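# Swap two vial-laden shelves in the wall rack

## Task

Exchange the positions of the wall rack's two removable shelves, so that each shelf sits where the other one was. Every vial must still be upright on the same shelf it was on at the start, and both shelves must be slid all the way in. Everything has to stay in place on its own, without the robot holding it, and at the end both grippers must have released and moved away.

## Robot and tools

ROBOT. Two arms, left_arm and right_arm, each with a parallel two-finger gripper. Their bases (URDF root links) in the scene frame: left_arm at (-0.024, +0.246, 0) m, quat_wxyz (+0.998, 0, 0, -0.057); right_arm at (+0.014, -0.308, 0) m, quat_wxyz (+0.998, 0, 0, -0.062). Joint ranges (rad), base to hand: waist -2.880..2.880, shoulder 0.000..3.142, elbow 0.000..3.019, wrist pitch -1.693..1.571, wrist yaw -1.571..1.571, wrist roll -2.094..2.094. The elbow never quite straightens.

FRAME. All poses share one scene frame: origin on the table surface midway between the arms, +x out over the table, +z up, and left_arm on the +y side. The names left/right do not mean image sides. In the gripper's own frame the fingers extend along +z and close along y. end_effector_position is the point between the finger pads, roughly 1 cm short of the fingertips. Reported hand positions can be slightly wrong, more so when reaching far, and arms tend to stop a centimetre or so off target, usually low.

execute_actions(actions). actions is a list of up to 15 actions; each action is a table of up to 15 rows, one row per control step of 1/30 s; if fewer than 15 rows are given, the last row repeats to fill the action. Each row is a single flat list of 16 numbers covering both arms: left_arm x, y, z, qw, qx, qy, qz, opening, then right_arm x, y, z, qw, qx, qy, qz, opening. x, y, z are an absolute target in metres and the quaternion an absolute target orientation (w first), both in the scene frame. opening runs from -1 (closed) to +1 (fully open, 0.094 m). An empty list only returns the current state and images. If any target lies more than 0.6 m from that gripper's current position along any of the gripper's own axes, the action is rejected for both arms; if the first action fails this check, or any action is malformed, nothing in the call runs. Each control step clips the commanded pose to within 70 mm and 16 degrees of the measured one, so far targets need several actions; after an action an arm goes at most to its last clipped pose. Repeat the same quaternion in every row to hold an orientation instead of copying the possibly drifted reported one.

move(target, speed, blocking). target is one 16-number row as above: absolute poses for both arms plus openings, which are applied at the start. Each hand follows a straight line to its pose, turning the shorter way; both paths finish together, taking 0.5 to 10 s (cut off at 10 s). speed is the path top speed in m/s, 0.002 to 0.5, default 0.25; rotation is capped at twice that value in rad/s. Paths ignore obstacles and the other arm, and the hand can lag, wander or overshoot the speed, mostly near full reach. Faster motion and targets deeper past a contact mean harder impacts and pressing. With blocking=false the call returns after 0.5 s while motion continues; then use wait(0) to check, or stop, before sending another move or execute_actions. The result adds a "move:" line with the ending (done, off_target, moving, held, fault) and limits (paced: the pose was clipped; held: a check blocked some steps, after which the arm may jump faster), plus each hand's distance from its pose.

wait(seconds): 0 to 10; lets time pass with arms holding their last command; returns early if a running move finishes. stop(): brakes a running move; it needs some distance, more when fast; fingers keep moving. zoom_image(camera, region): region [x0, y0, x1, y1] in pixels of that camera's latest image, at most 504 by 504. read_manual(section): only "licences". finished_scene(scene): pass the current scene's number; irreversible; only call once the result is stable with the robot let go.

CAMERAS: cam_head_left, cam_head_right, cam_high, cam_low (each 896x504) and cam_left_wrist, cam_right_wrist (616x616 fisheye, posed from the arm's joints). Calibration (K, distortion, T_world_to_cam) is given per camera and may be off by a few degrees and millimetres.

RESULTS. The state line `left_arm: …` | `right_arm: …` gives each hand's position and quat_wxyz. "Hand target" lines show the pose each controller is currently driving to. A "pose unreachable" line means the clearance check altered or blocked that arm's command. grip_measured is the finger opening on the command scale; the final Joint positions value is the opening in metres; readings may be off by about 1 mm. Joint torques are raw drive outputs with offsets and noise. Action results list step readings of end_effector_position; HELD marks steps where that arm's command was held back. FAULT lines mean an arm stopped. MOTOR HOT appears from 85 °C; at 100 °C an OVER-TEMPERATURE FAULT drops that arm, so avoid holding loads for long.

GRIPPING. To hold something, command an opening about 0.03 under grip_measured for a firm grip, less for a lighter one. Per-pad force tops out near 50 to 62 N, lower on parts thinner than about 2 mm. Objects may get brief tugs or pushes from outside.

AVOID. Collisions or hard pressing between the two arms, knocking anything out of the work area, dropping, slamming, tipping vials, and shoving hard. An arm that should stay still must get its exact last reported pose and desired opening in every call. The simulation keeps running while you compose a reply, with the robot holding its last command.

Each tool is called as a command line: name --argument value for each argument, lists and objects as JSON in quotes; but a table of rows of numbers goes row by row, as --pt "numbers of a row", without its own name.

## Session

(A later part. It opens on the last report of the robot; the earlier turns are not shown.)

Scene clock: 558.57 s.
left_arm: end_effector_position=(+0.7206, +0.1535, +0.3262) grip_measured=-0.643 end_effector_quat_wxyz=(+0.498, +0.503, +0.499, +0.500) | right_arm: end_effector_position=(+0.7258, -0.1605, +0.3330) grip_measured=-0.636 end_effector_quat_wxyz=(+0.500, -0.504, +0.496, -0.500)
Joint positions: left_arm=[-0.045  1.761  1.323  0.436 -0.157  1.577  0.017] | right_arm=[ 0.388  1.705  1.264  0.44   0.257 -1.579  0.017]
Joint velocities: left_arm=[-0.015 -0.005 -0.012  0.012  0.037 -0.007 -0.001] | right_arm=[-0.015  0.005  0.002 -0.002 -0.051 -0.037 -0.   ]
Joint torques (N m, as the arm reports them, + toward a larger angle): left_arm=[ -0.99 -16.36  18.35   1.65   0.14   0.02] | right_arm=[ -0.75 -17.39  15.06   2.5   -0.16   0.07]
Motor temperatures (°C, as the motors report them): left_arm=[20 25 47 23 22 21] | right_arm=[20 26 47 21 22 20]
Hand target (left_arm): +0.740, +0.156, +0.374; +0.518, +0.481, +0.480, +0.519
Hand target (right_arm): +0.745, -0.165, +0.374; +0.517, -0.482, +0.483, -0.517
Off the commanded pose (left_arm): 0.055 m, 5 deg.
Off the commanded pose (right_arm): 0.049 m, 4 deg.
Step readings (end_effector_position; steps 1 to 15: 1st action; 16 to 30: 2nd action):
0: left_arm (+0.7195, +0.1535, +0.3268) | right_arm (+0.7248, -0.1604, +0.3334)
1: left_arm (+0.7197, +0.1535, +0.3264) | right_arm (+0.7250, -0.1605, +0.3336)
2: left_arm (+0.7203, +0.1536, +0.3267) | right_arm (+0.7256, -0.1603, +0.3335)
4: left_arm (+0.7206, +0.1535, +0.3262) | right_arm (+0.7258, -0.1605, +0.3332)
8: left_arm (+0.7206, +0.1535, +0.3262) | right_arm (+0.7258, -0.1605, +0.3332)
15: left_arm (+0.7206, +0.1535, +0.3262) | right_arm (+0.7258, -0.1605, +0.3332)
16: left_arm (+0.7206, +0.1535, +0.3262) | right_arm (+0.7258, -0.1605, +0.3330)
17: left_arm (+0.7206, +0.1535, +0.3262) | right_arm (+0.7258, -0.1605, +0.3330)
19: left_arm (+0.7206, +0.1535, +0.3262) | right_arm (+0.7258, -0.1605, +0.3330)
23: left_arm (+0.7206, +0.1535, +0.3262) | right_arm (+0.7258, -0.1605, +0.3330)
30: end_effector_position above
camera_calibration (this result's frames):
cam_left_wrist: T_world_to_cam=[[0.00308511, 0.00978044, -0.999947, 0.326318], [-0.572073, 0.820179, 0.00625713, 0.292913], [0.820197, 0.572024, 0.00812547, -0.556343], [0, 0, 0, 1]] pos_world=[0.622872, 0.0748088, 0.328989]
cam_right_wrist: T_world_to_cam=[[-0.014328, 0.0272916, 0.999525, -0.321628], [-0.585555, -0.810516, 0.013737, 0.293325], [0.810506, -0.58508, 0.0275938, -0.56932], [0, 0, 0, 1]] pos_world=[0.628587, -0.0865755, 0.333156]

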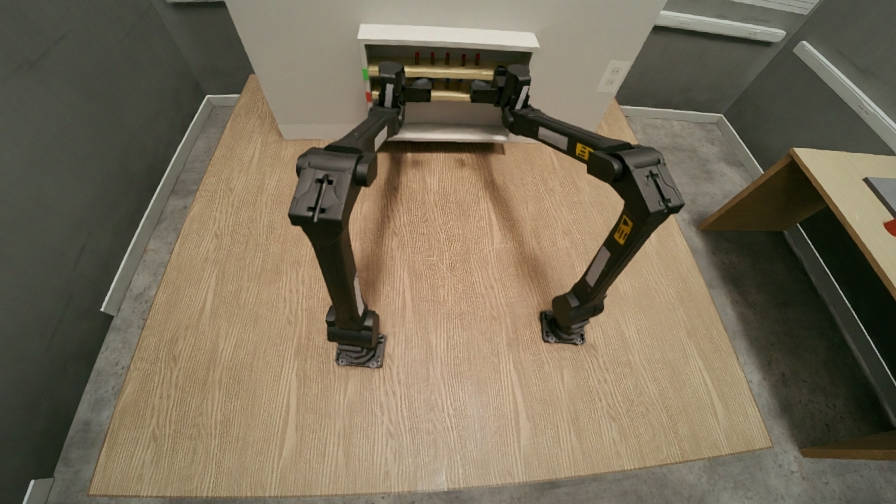

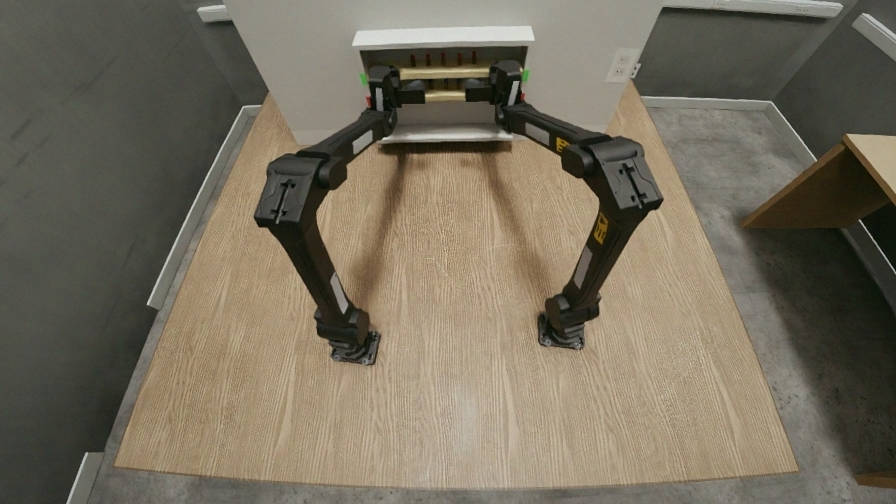

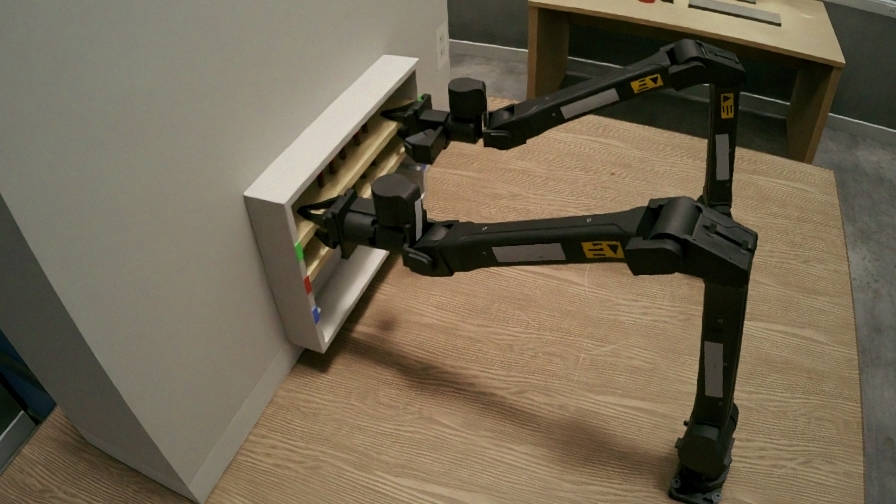

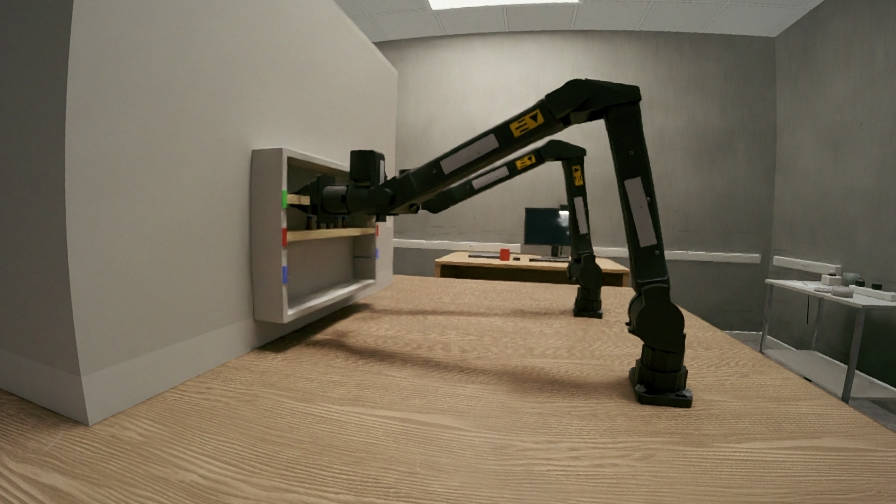

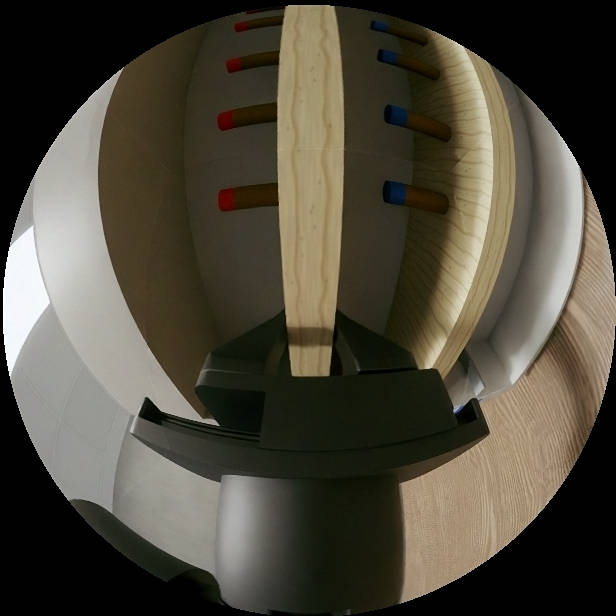

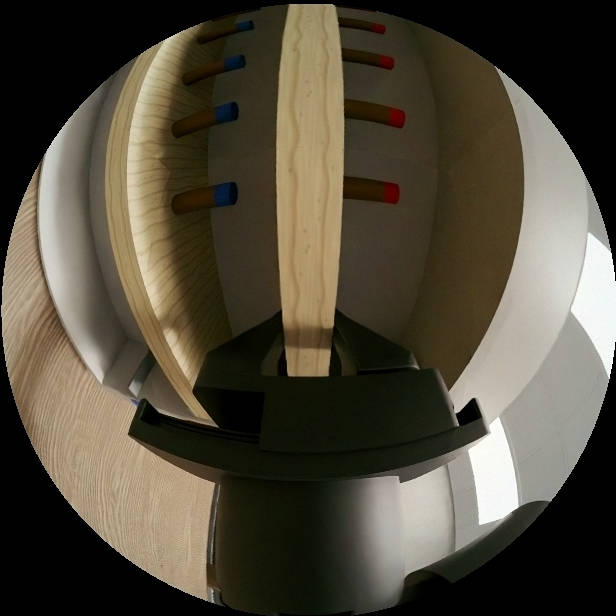

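execute_actions --actions '[[[0.738,0.154,0.362,0.515,0.485,0.485,0.515,-0.68,0.742,-0.163,0.362,0.514,-0.486,0.486,-0.514,-0.68]],[[0.730,0.154,0.350,0.511,0.489,0.489,0.511,-0.68,0.735,-0.162,0.350,0.510,-0.490,0.490,-0.510,-0.68]],[[0.730,0.154,0.350,0.511,0.489,0.489,0.511,-0.64,0.735,-0.162,0.350,0.510,-0.490,0.490,-0.510,-0.64],[0.730,0.154,0.350,0.511,0.489,0.489,0.511,-0.625,0.735,-0.162,0.350,0.510,-0.490,0.490,-0.510,-0.625],[0.730,0.154,0.350,0.511,0.489,0.489,0.511,-0.61,0.735,-0.162,0.350,0.510,-0.490,0.490,-0.510,-0.61],[0.730,0.154,0.350,0.511,0.489,0.489,0.511,-0.60,0.735,-0.162,0.350,0.510,-0.490,0.490,-0.510,-0.60],[0.730,0.154,0.350,0.511,0.489,0.489,0.511,-0.59,0.735,-0.162,0.350,0.510,-0.490,0.490,-0.510,-0.59],[0.730,0.154,0.350,0.511,0.489,0.489,0.511,-0.58,0.735,-0.162,0.350,0.510,-0.490,0.490,-0.510,-0.58],[0.730,0.154,0.350,0.511,0.489,0.489,0.511,-0.57,0.735,-0.162,0.350,0.510,-0.490,0.490,-0.510,-0.57],[0.730,0.154,0.350,0.511,0.489,0.489,0.511,-0.56,0.735,-0.162,0.350,0.510,-0.490,0.490,-0.510,-0.56],[0.730,0.154,0.350,0.511,0.489,0.489,0.511,-0.54,0.735,-0.162,0.350,0.510,-0.490,0.490,-0.510,-0.54],[0.730,0.154,0.350,0.511,0.489,0.489,0.511,-0.52,0.735,-0.162,0.350,0.510,-0.490,0.490,-0.510,-0.52],[0.730,0.154,0.350,0.511,0.489,0.489,0.511,0.2,0.735,-0.162,0.350,0.510,-0.490,0.490,-0.510,0.2]],[[0.702,0.152,0.353,0.513,0.487,0.487,0.513,0.2,0.708,-0.159,0.338,0.506,-0.494,0.494,-0.506,0.2]]]'

Scene clock: 580.43 s.
left_arm: end_effector_position=(+0.7107, +0.1562, +0.3224) grip_measured=+0.198 end_effector_quat_wxyz=(+0.495, +0.503, +0.501, +0.501) | right_arm: end_effector_position=(+0.7136, -0.1662, +0.3340) grip_measured=+0.197 end_effector_quat_wxyz=(+0.499, -0.497, +0.498, -0.506)
Joint positions: left_arm=[-0.045  1.74   1.286  0.445 -0.163  1.577  0.056] | right_arm=[ 0.389  1.678  1.222  0.465  0.274 -1.579  0.056]
Joint velocities: left_arm=[-0.005  0.015 -0.017 -0.017 -0.007 -0.051  0.001] | right_arm=[ 0.005  0.005 -0.007  0.002  0.007  0.007 -0.   ]
Joint torques (N m, as the arm reports them, + toward a larger angle): left_arm=[ -2.03 -20.17   9.51   3.09  -0.3   -0.02] | right_arm=[  1.26 -19.75   7.38   3.36   0.39   0.18]
Motor temperatures (°C, as the motors report them): left_arm=[20 25 49 23 22 21] | right_arm=[20 26 49 21 22 20]
Hand target (left_arm): +0.702, +0.152, +0.353; +0.512, +0.487, +0.487, +0.513
Hand target (right_arm): +0.708, -0.159, +0.338; +0.506, -0.494, +0.494, -0.506
Off the commanded pose (left_arm): 0.032 m, 4 deg.
Off the commanded pose (right_arm): 0.010 m, 1 deg.
Step readings (end_effector_position; steps 1 to 15: 1st action; 16 to 30: 2nd action; 31 to 45: 3rd action; 46 to 60: 4th action):
0: left_arm (+0.7206, +0.1535, +0.3262) | right_arm (+0.7258, -0.1605, +0.3330)
1: left_arm (+0.7206, +0.1535, +0.3262) | right_arm (+0.7258, -0.1605, +0.3330)
2: left_arm (+0.7206, +0.1535, +0.3262) | right_arm (+0.7258, -0.1605, +0.3330)
4: left_arm (+0.7206, +0.1535, +0.3262) | right_arm (+0.7258, -0.1605, +0.3330)
8: left_arm (+0.7206, +0.1535, +0.3262) | right_arm (+0.7258, -0.1605, +0.3330)
15: left_arm (+0.7206, +0.1535, +0.3262) | right_arm (+0.7258, -0.1605, +0.3330)
16: left_arm (+0.7206, +0.1535, +0.3262) | right_arm (+0.7258, -0.1606, +0.3330)
17: left_arm (+0.7206, +0.1535, +0.3262) | right_arm (+0.7258, -0.1607, +0.3330)
19: left_arm (+0.7206, +0.1535, +0.3262) | right_arm (+0.7258, -0.1607, +0.3330)
23: left_arm (+0.7206, +0.1535, +0.3262) | right_arm (+0.7258, -0.1607, +0.3330)
30: left_arm (+0.7206, +0.1535, +0.3262) | right_arm (+0.7258, -0.1607, +0.3330)
31: left_arm (+0.7206, +0.1535, +0.3262) | right_arm (+0.7258, -0.1607, +0.3330)
32: left_arm (+0.7206, +0.1535, +0.3262) | right_arm (+0.7258, -0.1607, +0.3330)
34: left_arm (+0.7208, +0.1535, +0.3257) | right_arm (+0.7258, -0.1607, +0.3330)
38: left_arm (+0.7209, +0.1535, +0.3251) | right_arm (+0.7266, -0.1605, +0.3303)
45: left_arm (+0.7209, +0.1535, +0.3251) | right_arm (+0.7266, -0.1605, +0.3306)
46: left_arm (+0.7201, +0.1541, +0.3250) | right_arm (+0.7254, -0.1617, +0.3303)
47: left_arm (+0.7180, +0.1547, +0.3239) | right_arm (+0.7227, -0.1631, +0.3299)
49: left_arm (+0.7134, +0.1557, +0.3211) | right_arm (+0.7170, -0.1652, +0.3284)
53: left_arm (+0.7109, +0.1561, +0.3210) | right_arm (+0.7141, -0.1661, +0.3319)
60: end_effector_position above
camera_calibration (this result's frames):
cam_left_wrist: T_world_to_cam=[[-0.00262218, 0.0107187, -0.999939, 0.326406], [-0.577022, 0.816664, 0.0102672, 0.287847], [0.816725, 0.577014, 0.00404346, -0.546645], [0, 0, 0, 1]] pos_world=[0.613408, 0.0768484, 0.325641]
cam_right_wrist: T_world_to_cam=[[-0.0241854, 0.0247423, 0.999401, -0.315976], [-0.59887, -0.800829, 0.0053336, 0.295472], [0.800481, -0.598382, 0.0341858, -0.560052], [0, 0, 0, 1]] pos_world=[0.617619, -0.0906847, 0.333357]

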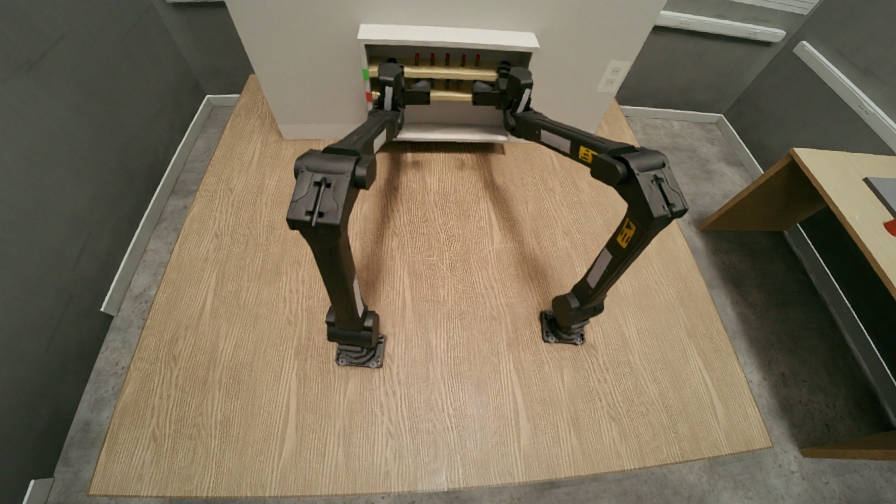

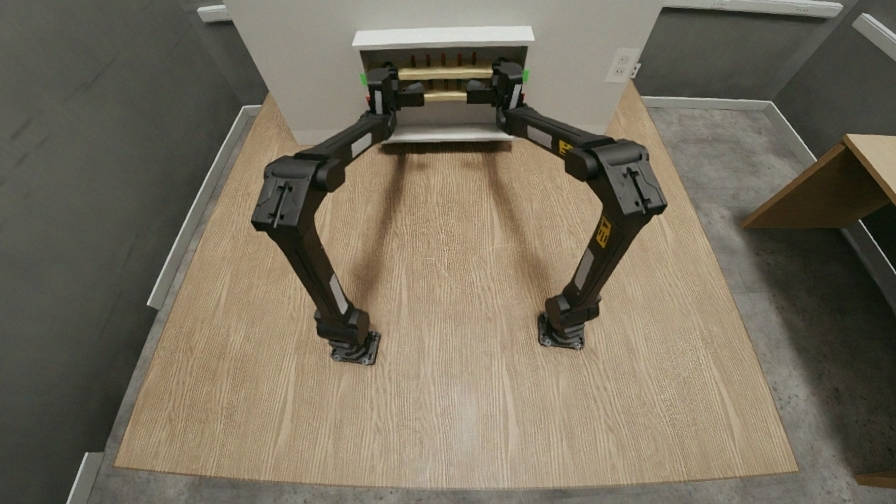

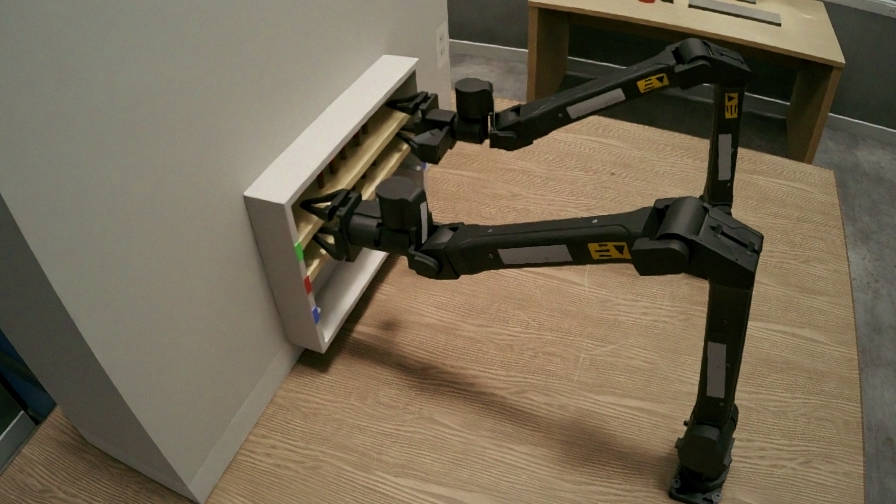

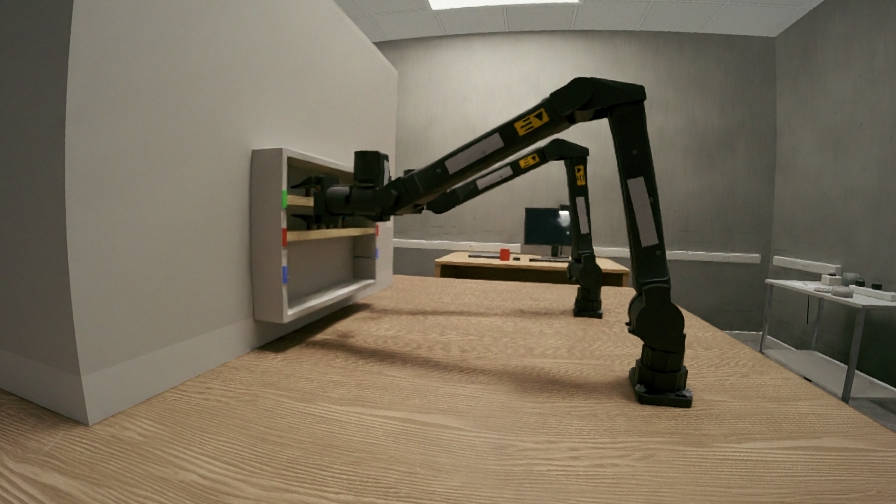

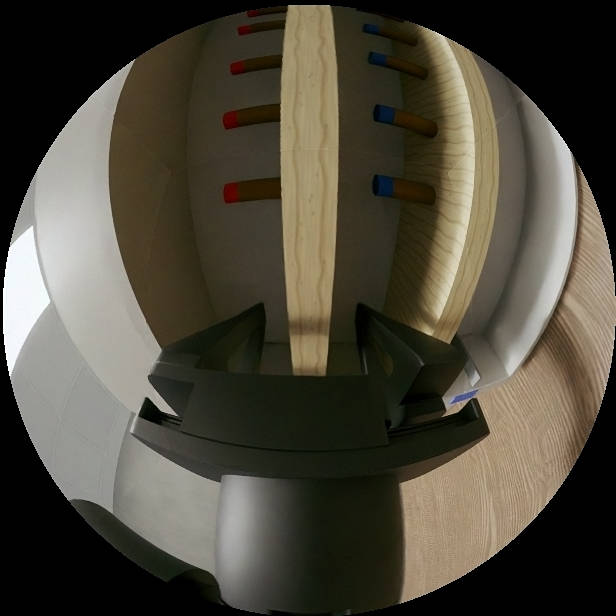

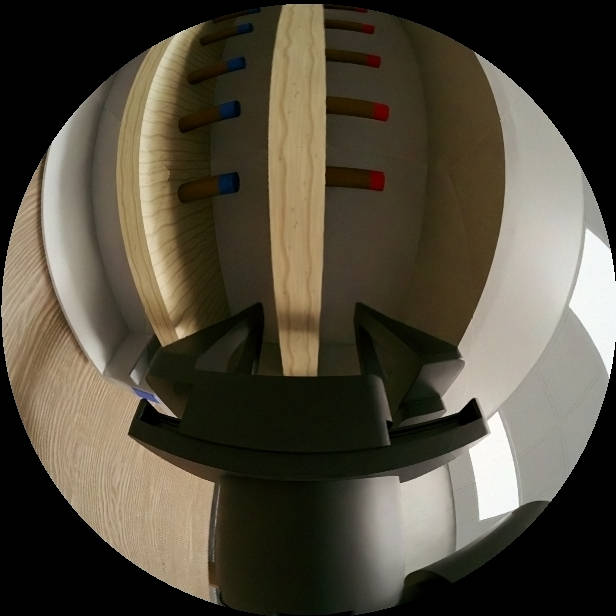

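execute_actions --actions '[[[0.678,0.152,0.353,0.513,0.487,0.487,0.513,0.2,0.684,-0.158,0.335,0.506,-0.494,0.494,-0.506,0.2]],[[0.648,0.152,0.352,0.513,0.487,0.487,0.513,0.2,0.654,-0.158,0.334,0.506,-0.494,0.494,-0.506,0.2]]]'

move --target '[0.45,0.19,0.36,0.51,0.49,0.49,0.51,0.2,0.46,-0.24,0.35,0.505,-0.495,0.495,-0.505,0.2]' --speed 0.25

Scene clock: 587.07 s.
left_arm: end_effector_position=(+0.6535, +0.1553, +0.3272) grip_measured=+0.198 end_effector_quat_wxyz=(+0.497, +0.501, +0.500, +0.502) | right_arm: end_effector_position=(+0.6577, -0.1629, +0.3319) grip_measured=+0.197 end_effector_quat_wxyz=(+0.501, -0.497, +0.497, -0.505)
Joint positions: left_arm=[-0.063  1.604  1.117  0.485 -0.18   1.577  0.056] | right_arm=[ 0.424  1.555  1.06   0.507  0.306 -1.579  0.056]
Joint velocities: left_arm=[-0.005 -0.005  0.017 -0.017  0.037 -0.007  0.   ] | right_arm=[-0.015 -0.015 -0.007 -0.022  0.037  0.051 -0.   ]
Joint torques (N m, as the arm reports them, + toward a larger angle): left_arm=[ -1.93 -17.24   9.91   3.01  -0.3   -0.02] | right_arm=[  1.26 -16.37   7.56   3.29   0.38   0.18]
Motor temperatures (°C, as the motors report them): left_arm=[20 26 46 23 22 21] | right_arm=[20 26 46 21 22 20]
Hand target (left_arm): +0.648, +0.153, +0.351; +0.512, +0.487, +0.487, +0.513
Hand target (right_arm): +0.654, -0.158, +0.334; +0.506, -0.494, +0.494, -0.506
Off the commanded pose (left_arm): 0.026 m, 3 deg.
Off the commanded pose (right_arm): 0.007 m, 1 deg.
Step readings (end_effector_position; steps 1 to 15: 1st action; 16 to 30: 2nd action):
0: left_arm (+0.7107, +0.1562, +0.3224) | right_arm (+0.7136, -0.1659, +0.3340)
1: left_arm (+0.7086, +0.1567, +0.3213) | right_arm (+0.7114, -0.1669, +0.3328)
2: left_arm (+0.7037, +0.1573, +0.3195) | right_arm (+0.7063, -0.1683, +0.3309)
4: left_arm (+0.6931, +0.1581, +0.3152) | right_arm (+0.6959, -0.1684, +0.3259)
8: left_arm (+0.6859, +0.1563, +0.3205) | right_arm (+0.6894, -0.1637, +0.3283)
15: left_arm (+0.6842, +0.1553, +0.3271) | right_arm (+0.6885, -0.1619, +0.3308)
16: left_arm (+0.6820, +0.1561, +0.3254) | right_arm (+0.6859, -0.1633, +0.3298)
17: left_arm (+0.6763, +0.1570, +0.3230) | right_arm (+0.6799, -0.1652, +0.3274)
19: left_arm (+0.6637, +0.1578, +0.3170) | right_arm (+0.6671, -0.1669, +0.3227)
23: left_arm (+0.6551, +0.1560, +0.3210) | right_arm (+0.6589, -0.1641, +0.3284)
30: end_effector_position above
camera_calibration (this result's frames):
cam_left_wrist: T_world_to_cam=[[0.00380313, 0.00973112, -0.999945, 0.326966], [-0.575826, 0.817552, 0.00576606, 0.256112], [0.817563, 0.575773, 0.00871269, -0.501387], [0, 0, 0, 1]] pos_world=[0.556148, 0.0761185, 0.32984]
cam_right_wrist: T_world_to_cam=[[-0.0274537, 0.0233638, 0.99935, -0.313368], [-0.596434, -0.802659, 0.0023804, 0.263713], [0.802193, -0.595981, 0.0359709, -0.514597], [0, 0, 0, 1]] pos_world=[0.56149, -0.0876967, 0.331047]

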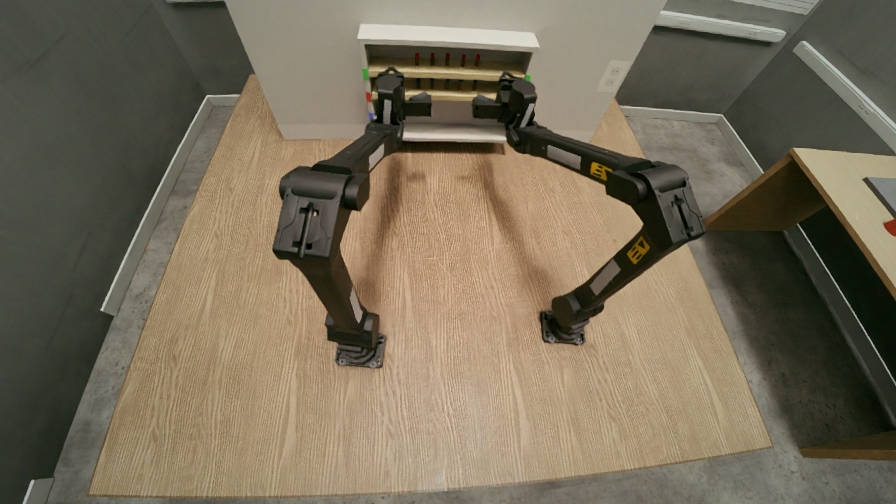

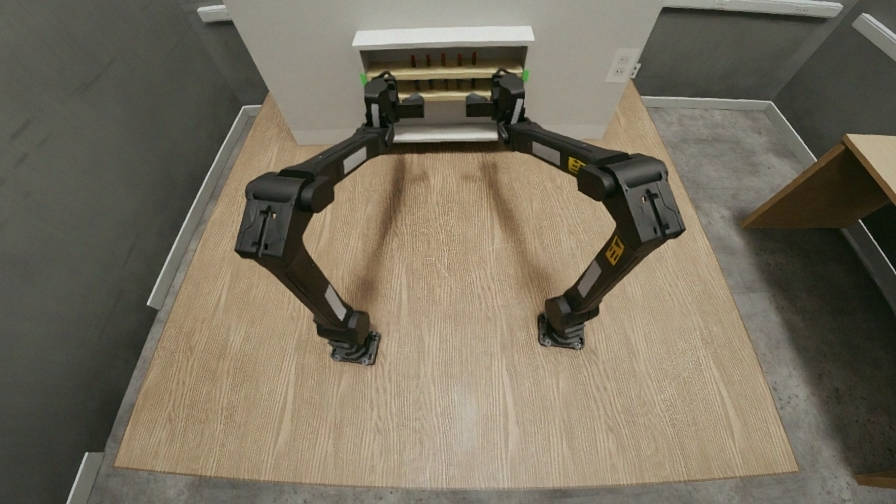

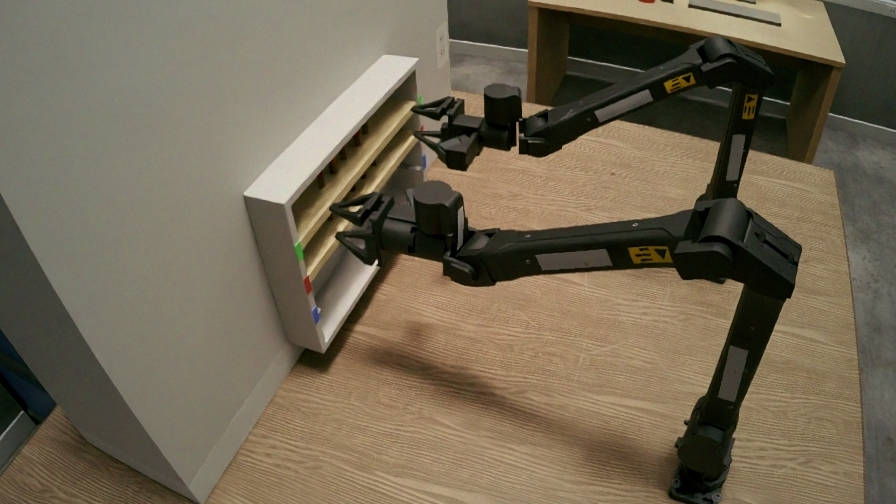

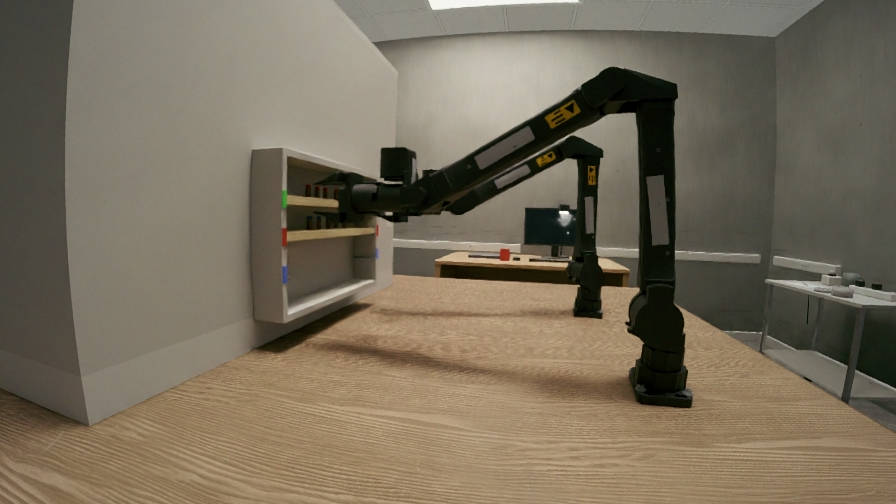

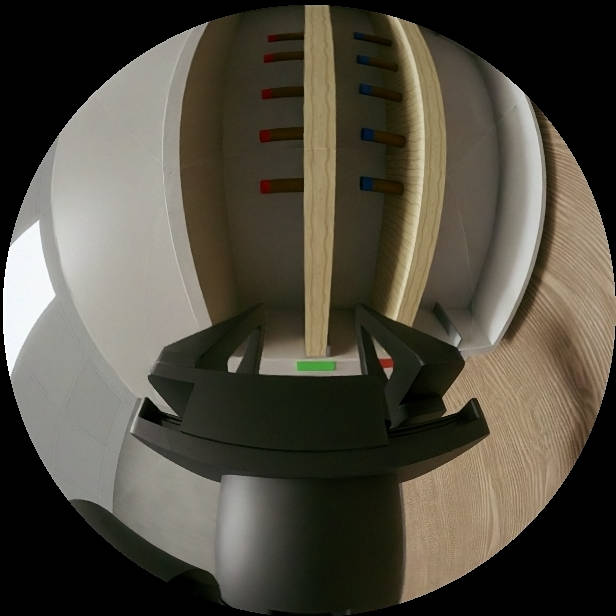

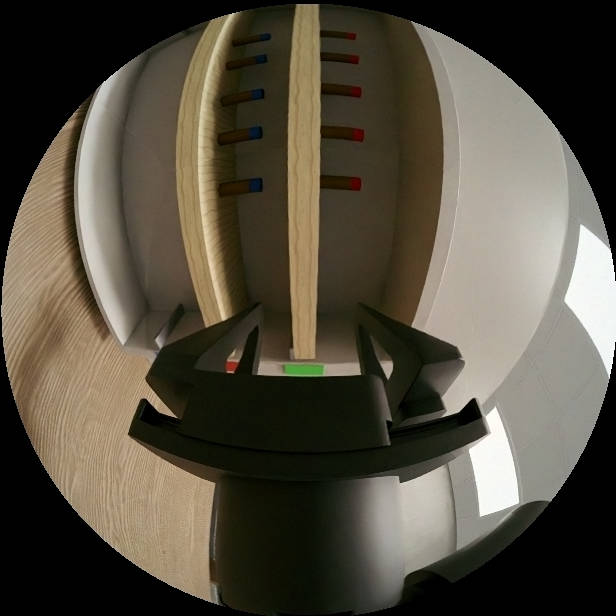

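Scene clock: 588.47 s.
left_arm: end_effector_position=(+0.4500, +0.1911, +0.3645) grip_measured=+0.198 end_effector_quat_wxyz=(+0.516, +0.483, +0.486, +0.514) | right_arm: end_effector_position=(+0.4587, -0.2363, +0.3614) grip_measured=+0.197 end_effector_quat_wxyz=(+0.515, -0.488, +0.487, -0.509)
Joint positions: left_arm=[-0.063  1.007  0.64   0.429 -0.177  1.577  0.056] | right_arm=[ 0.377  0.92   0.591  0.38   0.247 -1.579  0.056]
Joint velocities: left_arm=[-0.015 -0.005 -0.002 -0.012 -0.081  0.022 -0.002] | right_arm=[ 0.005 -0.005 -0.002 -0.007  0.007 -0.066  0.001]
Joint torques (N m, as the arm reports them, + toward a larger angle): left_arm=[-1.19 -6.29  9.92  1.17  0.04 -0.05] | right_arm=[-0.18 -4.22  7.88  2.27 -0.04  0.18]
Motor temperatures (°C, as the motors report them): left_arm=[20 26 46 23 22 21] | right_arm=[20 26 45 21 22 20]
Hand target (left_arm): +0.450, +0.192, +0.359; +0.510, +0.490, +0.490, +0.510
Hand target (right_arm): +0.460, -0.240, +0.348; +0.505, -0.495, +0.495, -0.505
Off the commanded pose (left_arm): 0.005 m, 1 deg.
Off the commanded pose (right_arm): 0.012 m, 2 deg.
move: off_target (right_arm)
camera_calibration (this result's frames):
cam_left_wrist: T_world_to_cam=[[0.0664948, -0.0014839, -0.997786, 0.337858], [-0.572275, 0.819117, -0.0393559, 0.123922], [0.817362, 0.573625, 0.0536178, -0.371792], [0, 0, 0, 1]] pos_world=[0.35234, 0.112264, 0.361922]
cam_right_wrist: T_world_to_cam=[[-0.0640836, 0.0143613, 0.997841, -0.331458], [-0.586177, -0.809766, -0.0259912, 0.0899], [0.807645, -0.586577, 0.060311, -0.408771], [0, 0, 0, 1]] pos_world=[0.361598, -0.162217, 0.357732]

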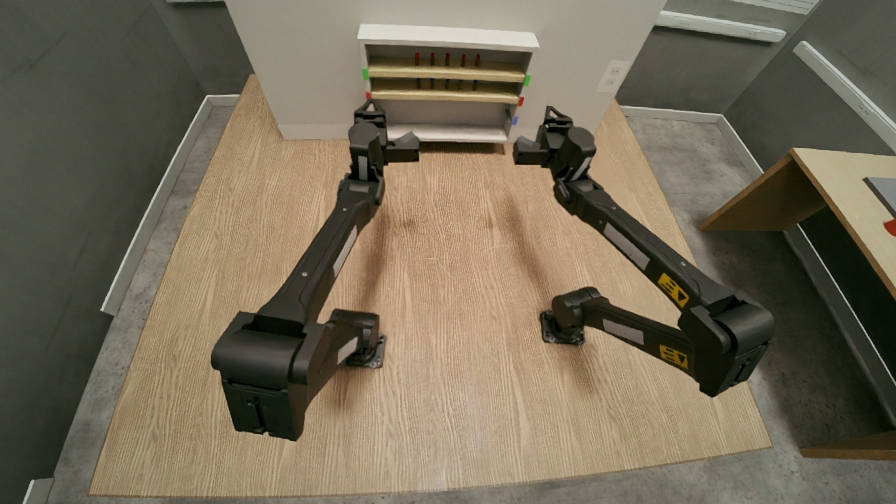

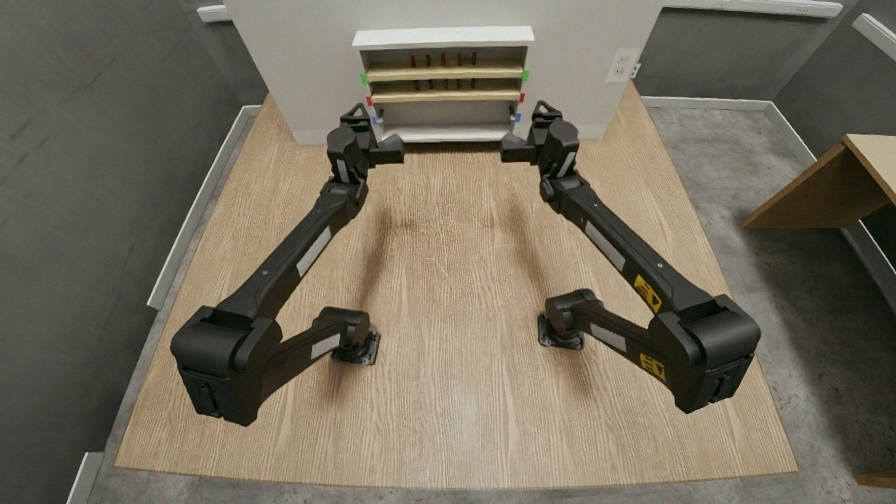

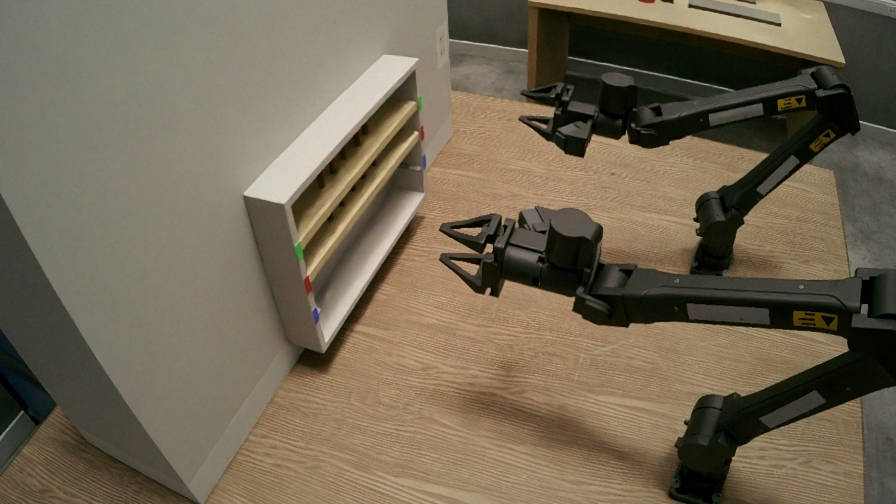

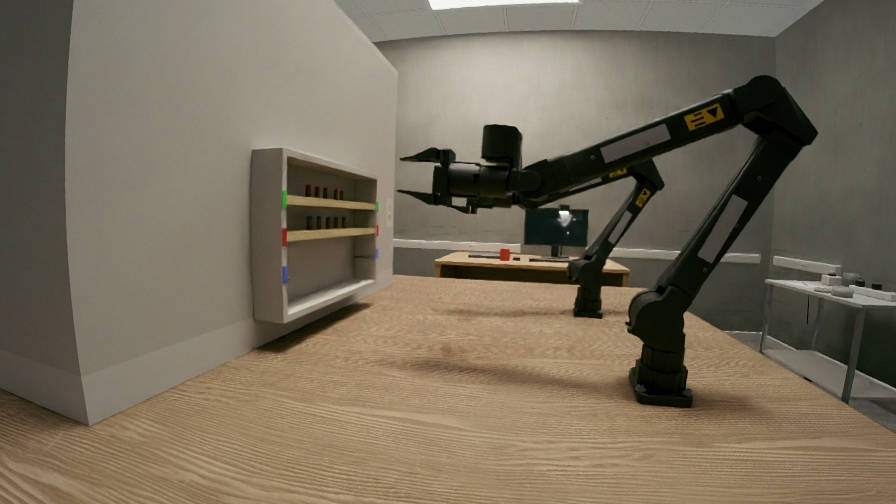

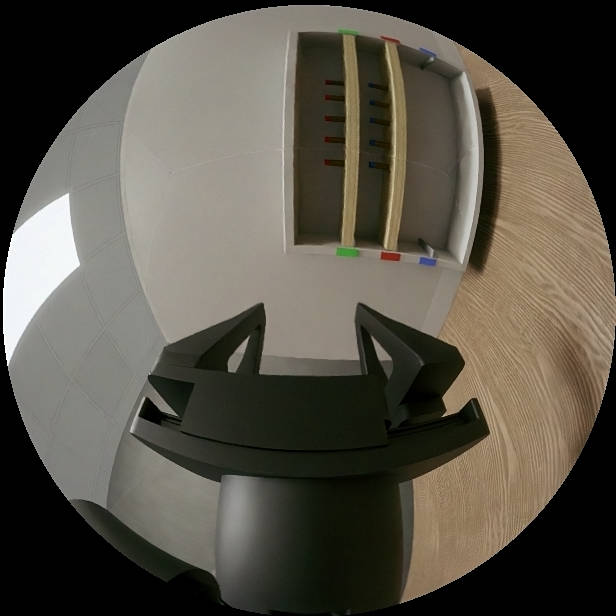

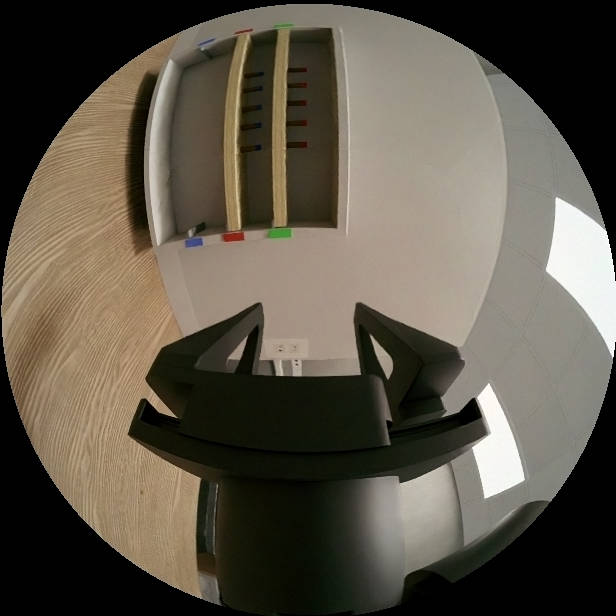

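zoom_image --camera "cam_high" --region '[240, 50, 450, 360]'

Region (240, 50, 450, 360) of cam_high's 896x504 image, scaled by 1.626, with more detail than that image has; it fills the left 341 columns of this view, and the rest is white.

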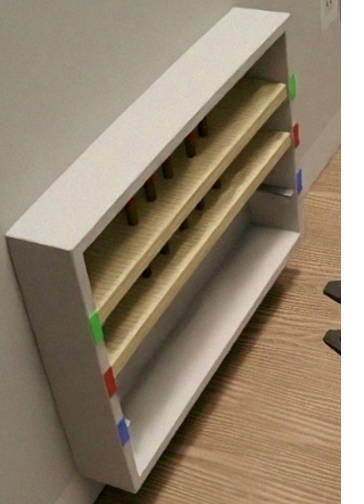

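finished_scene --scene 1

The scene is finished: the task was done.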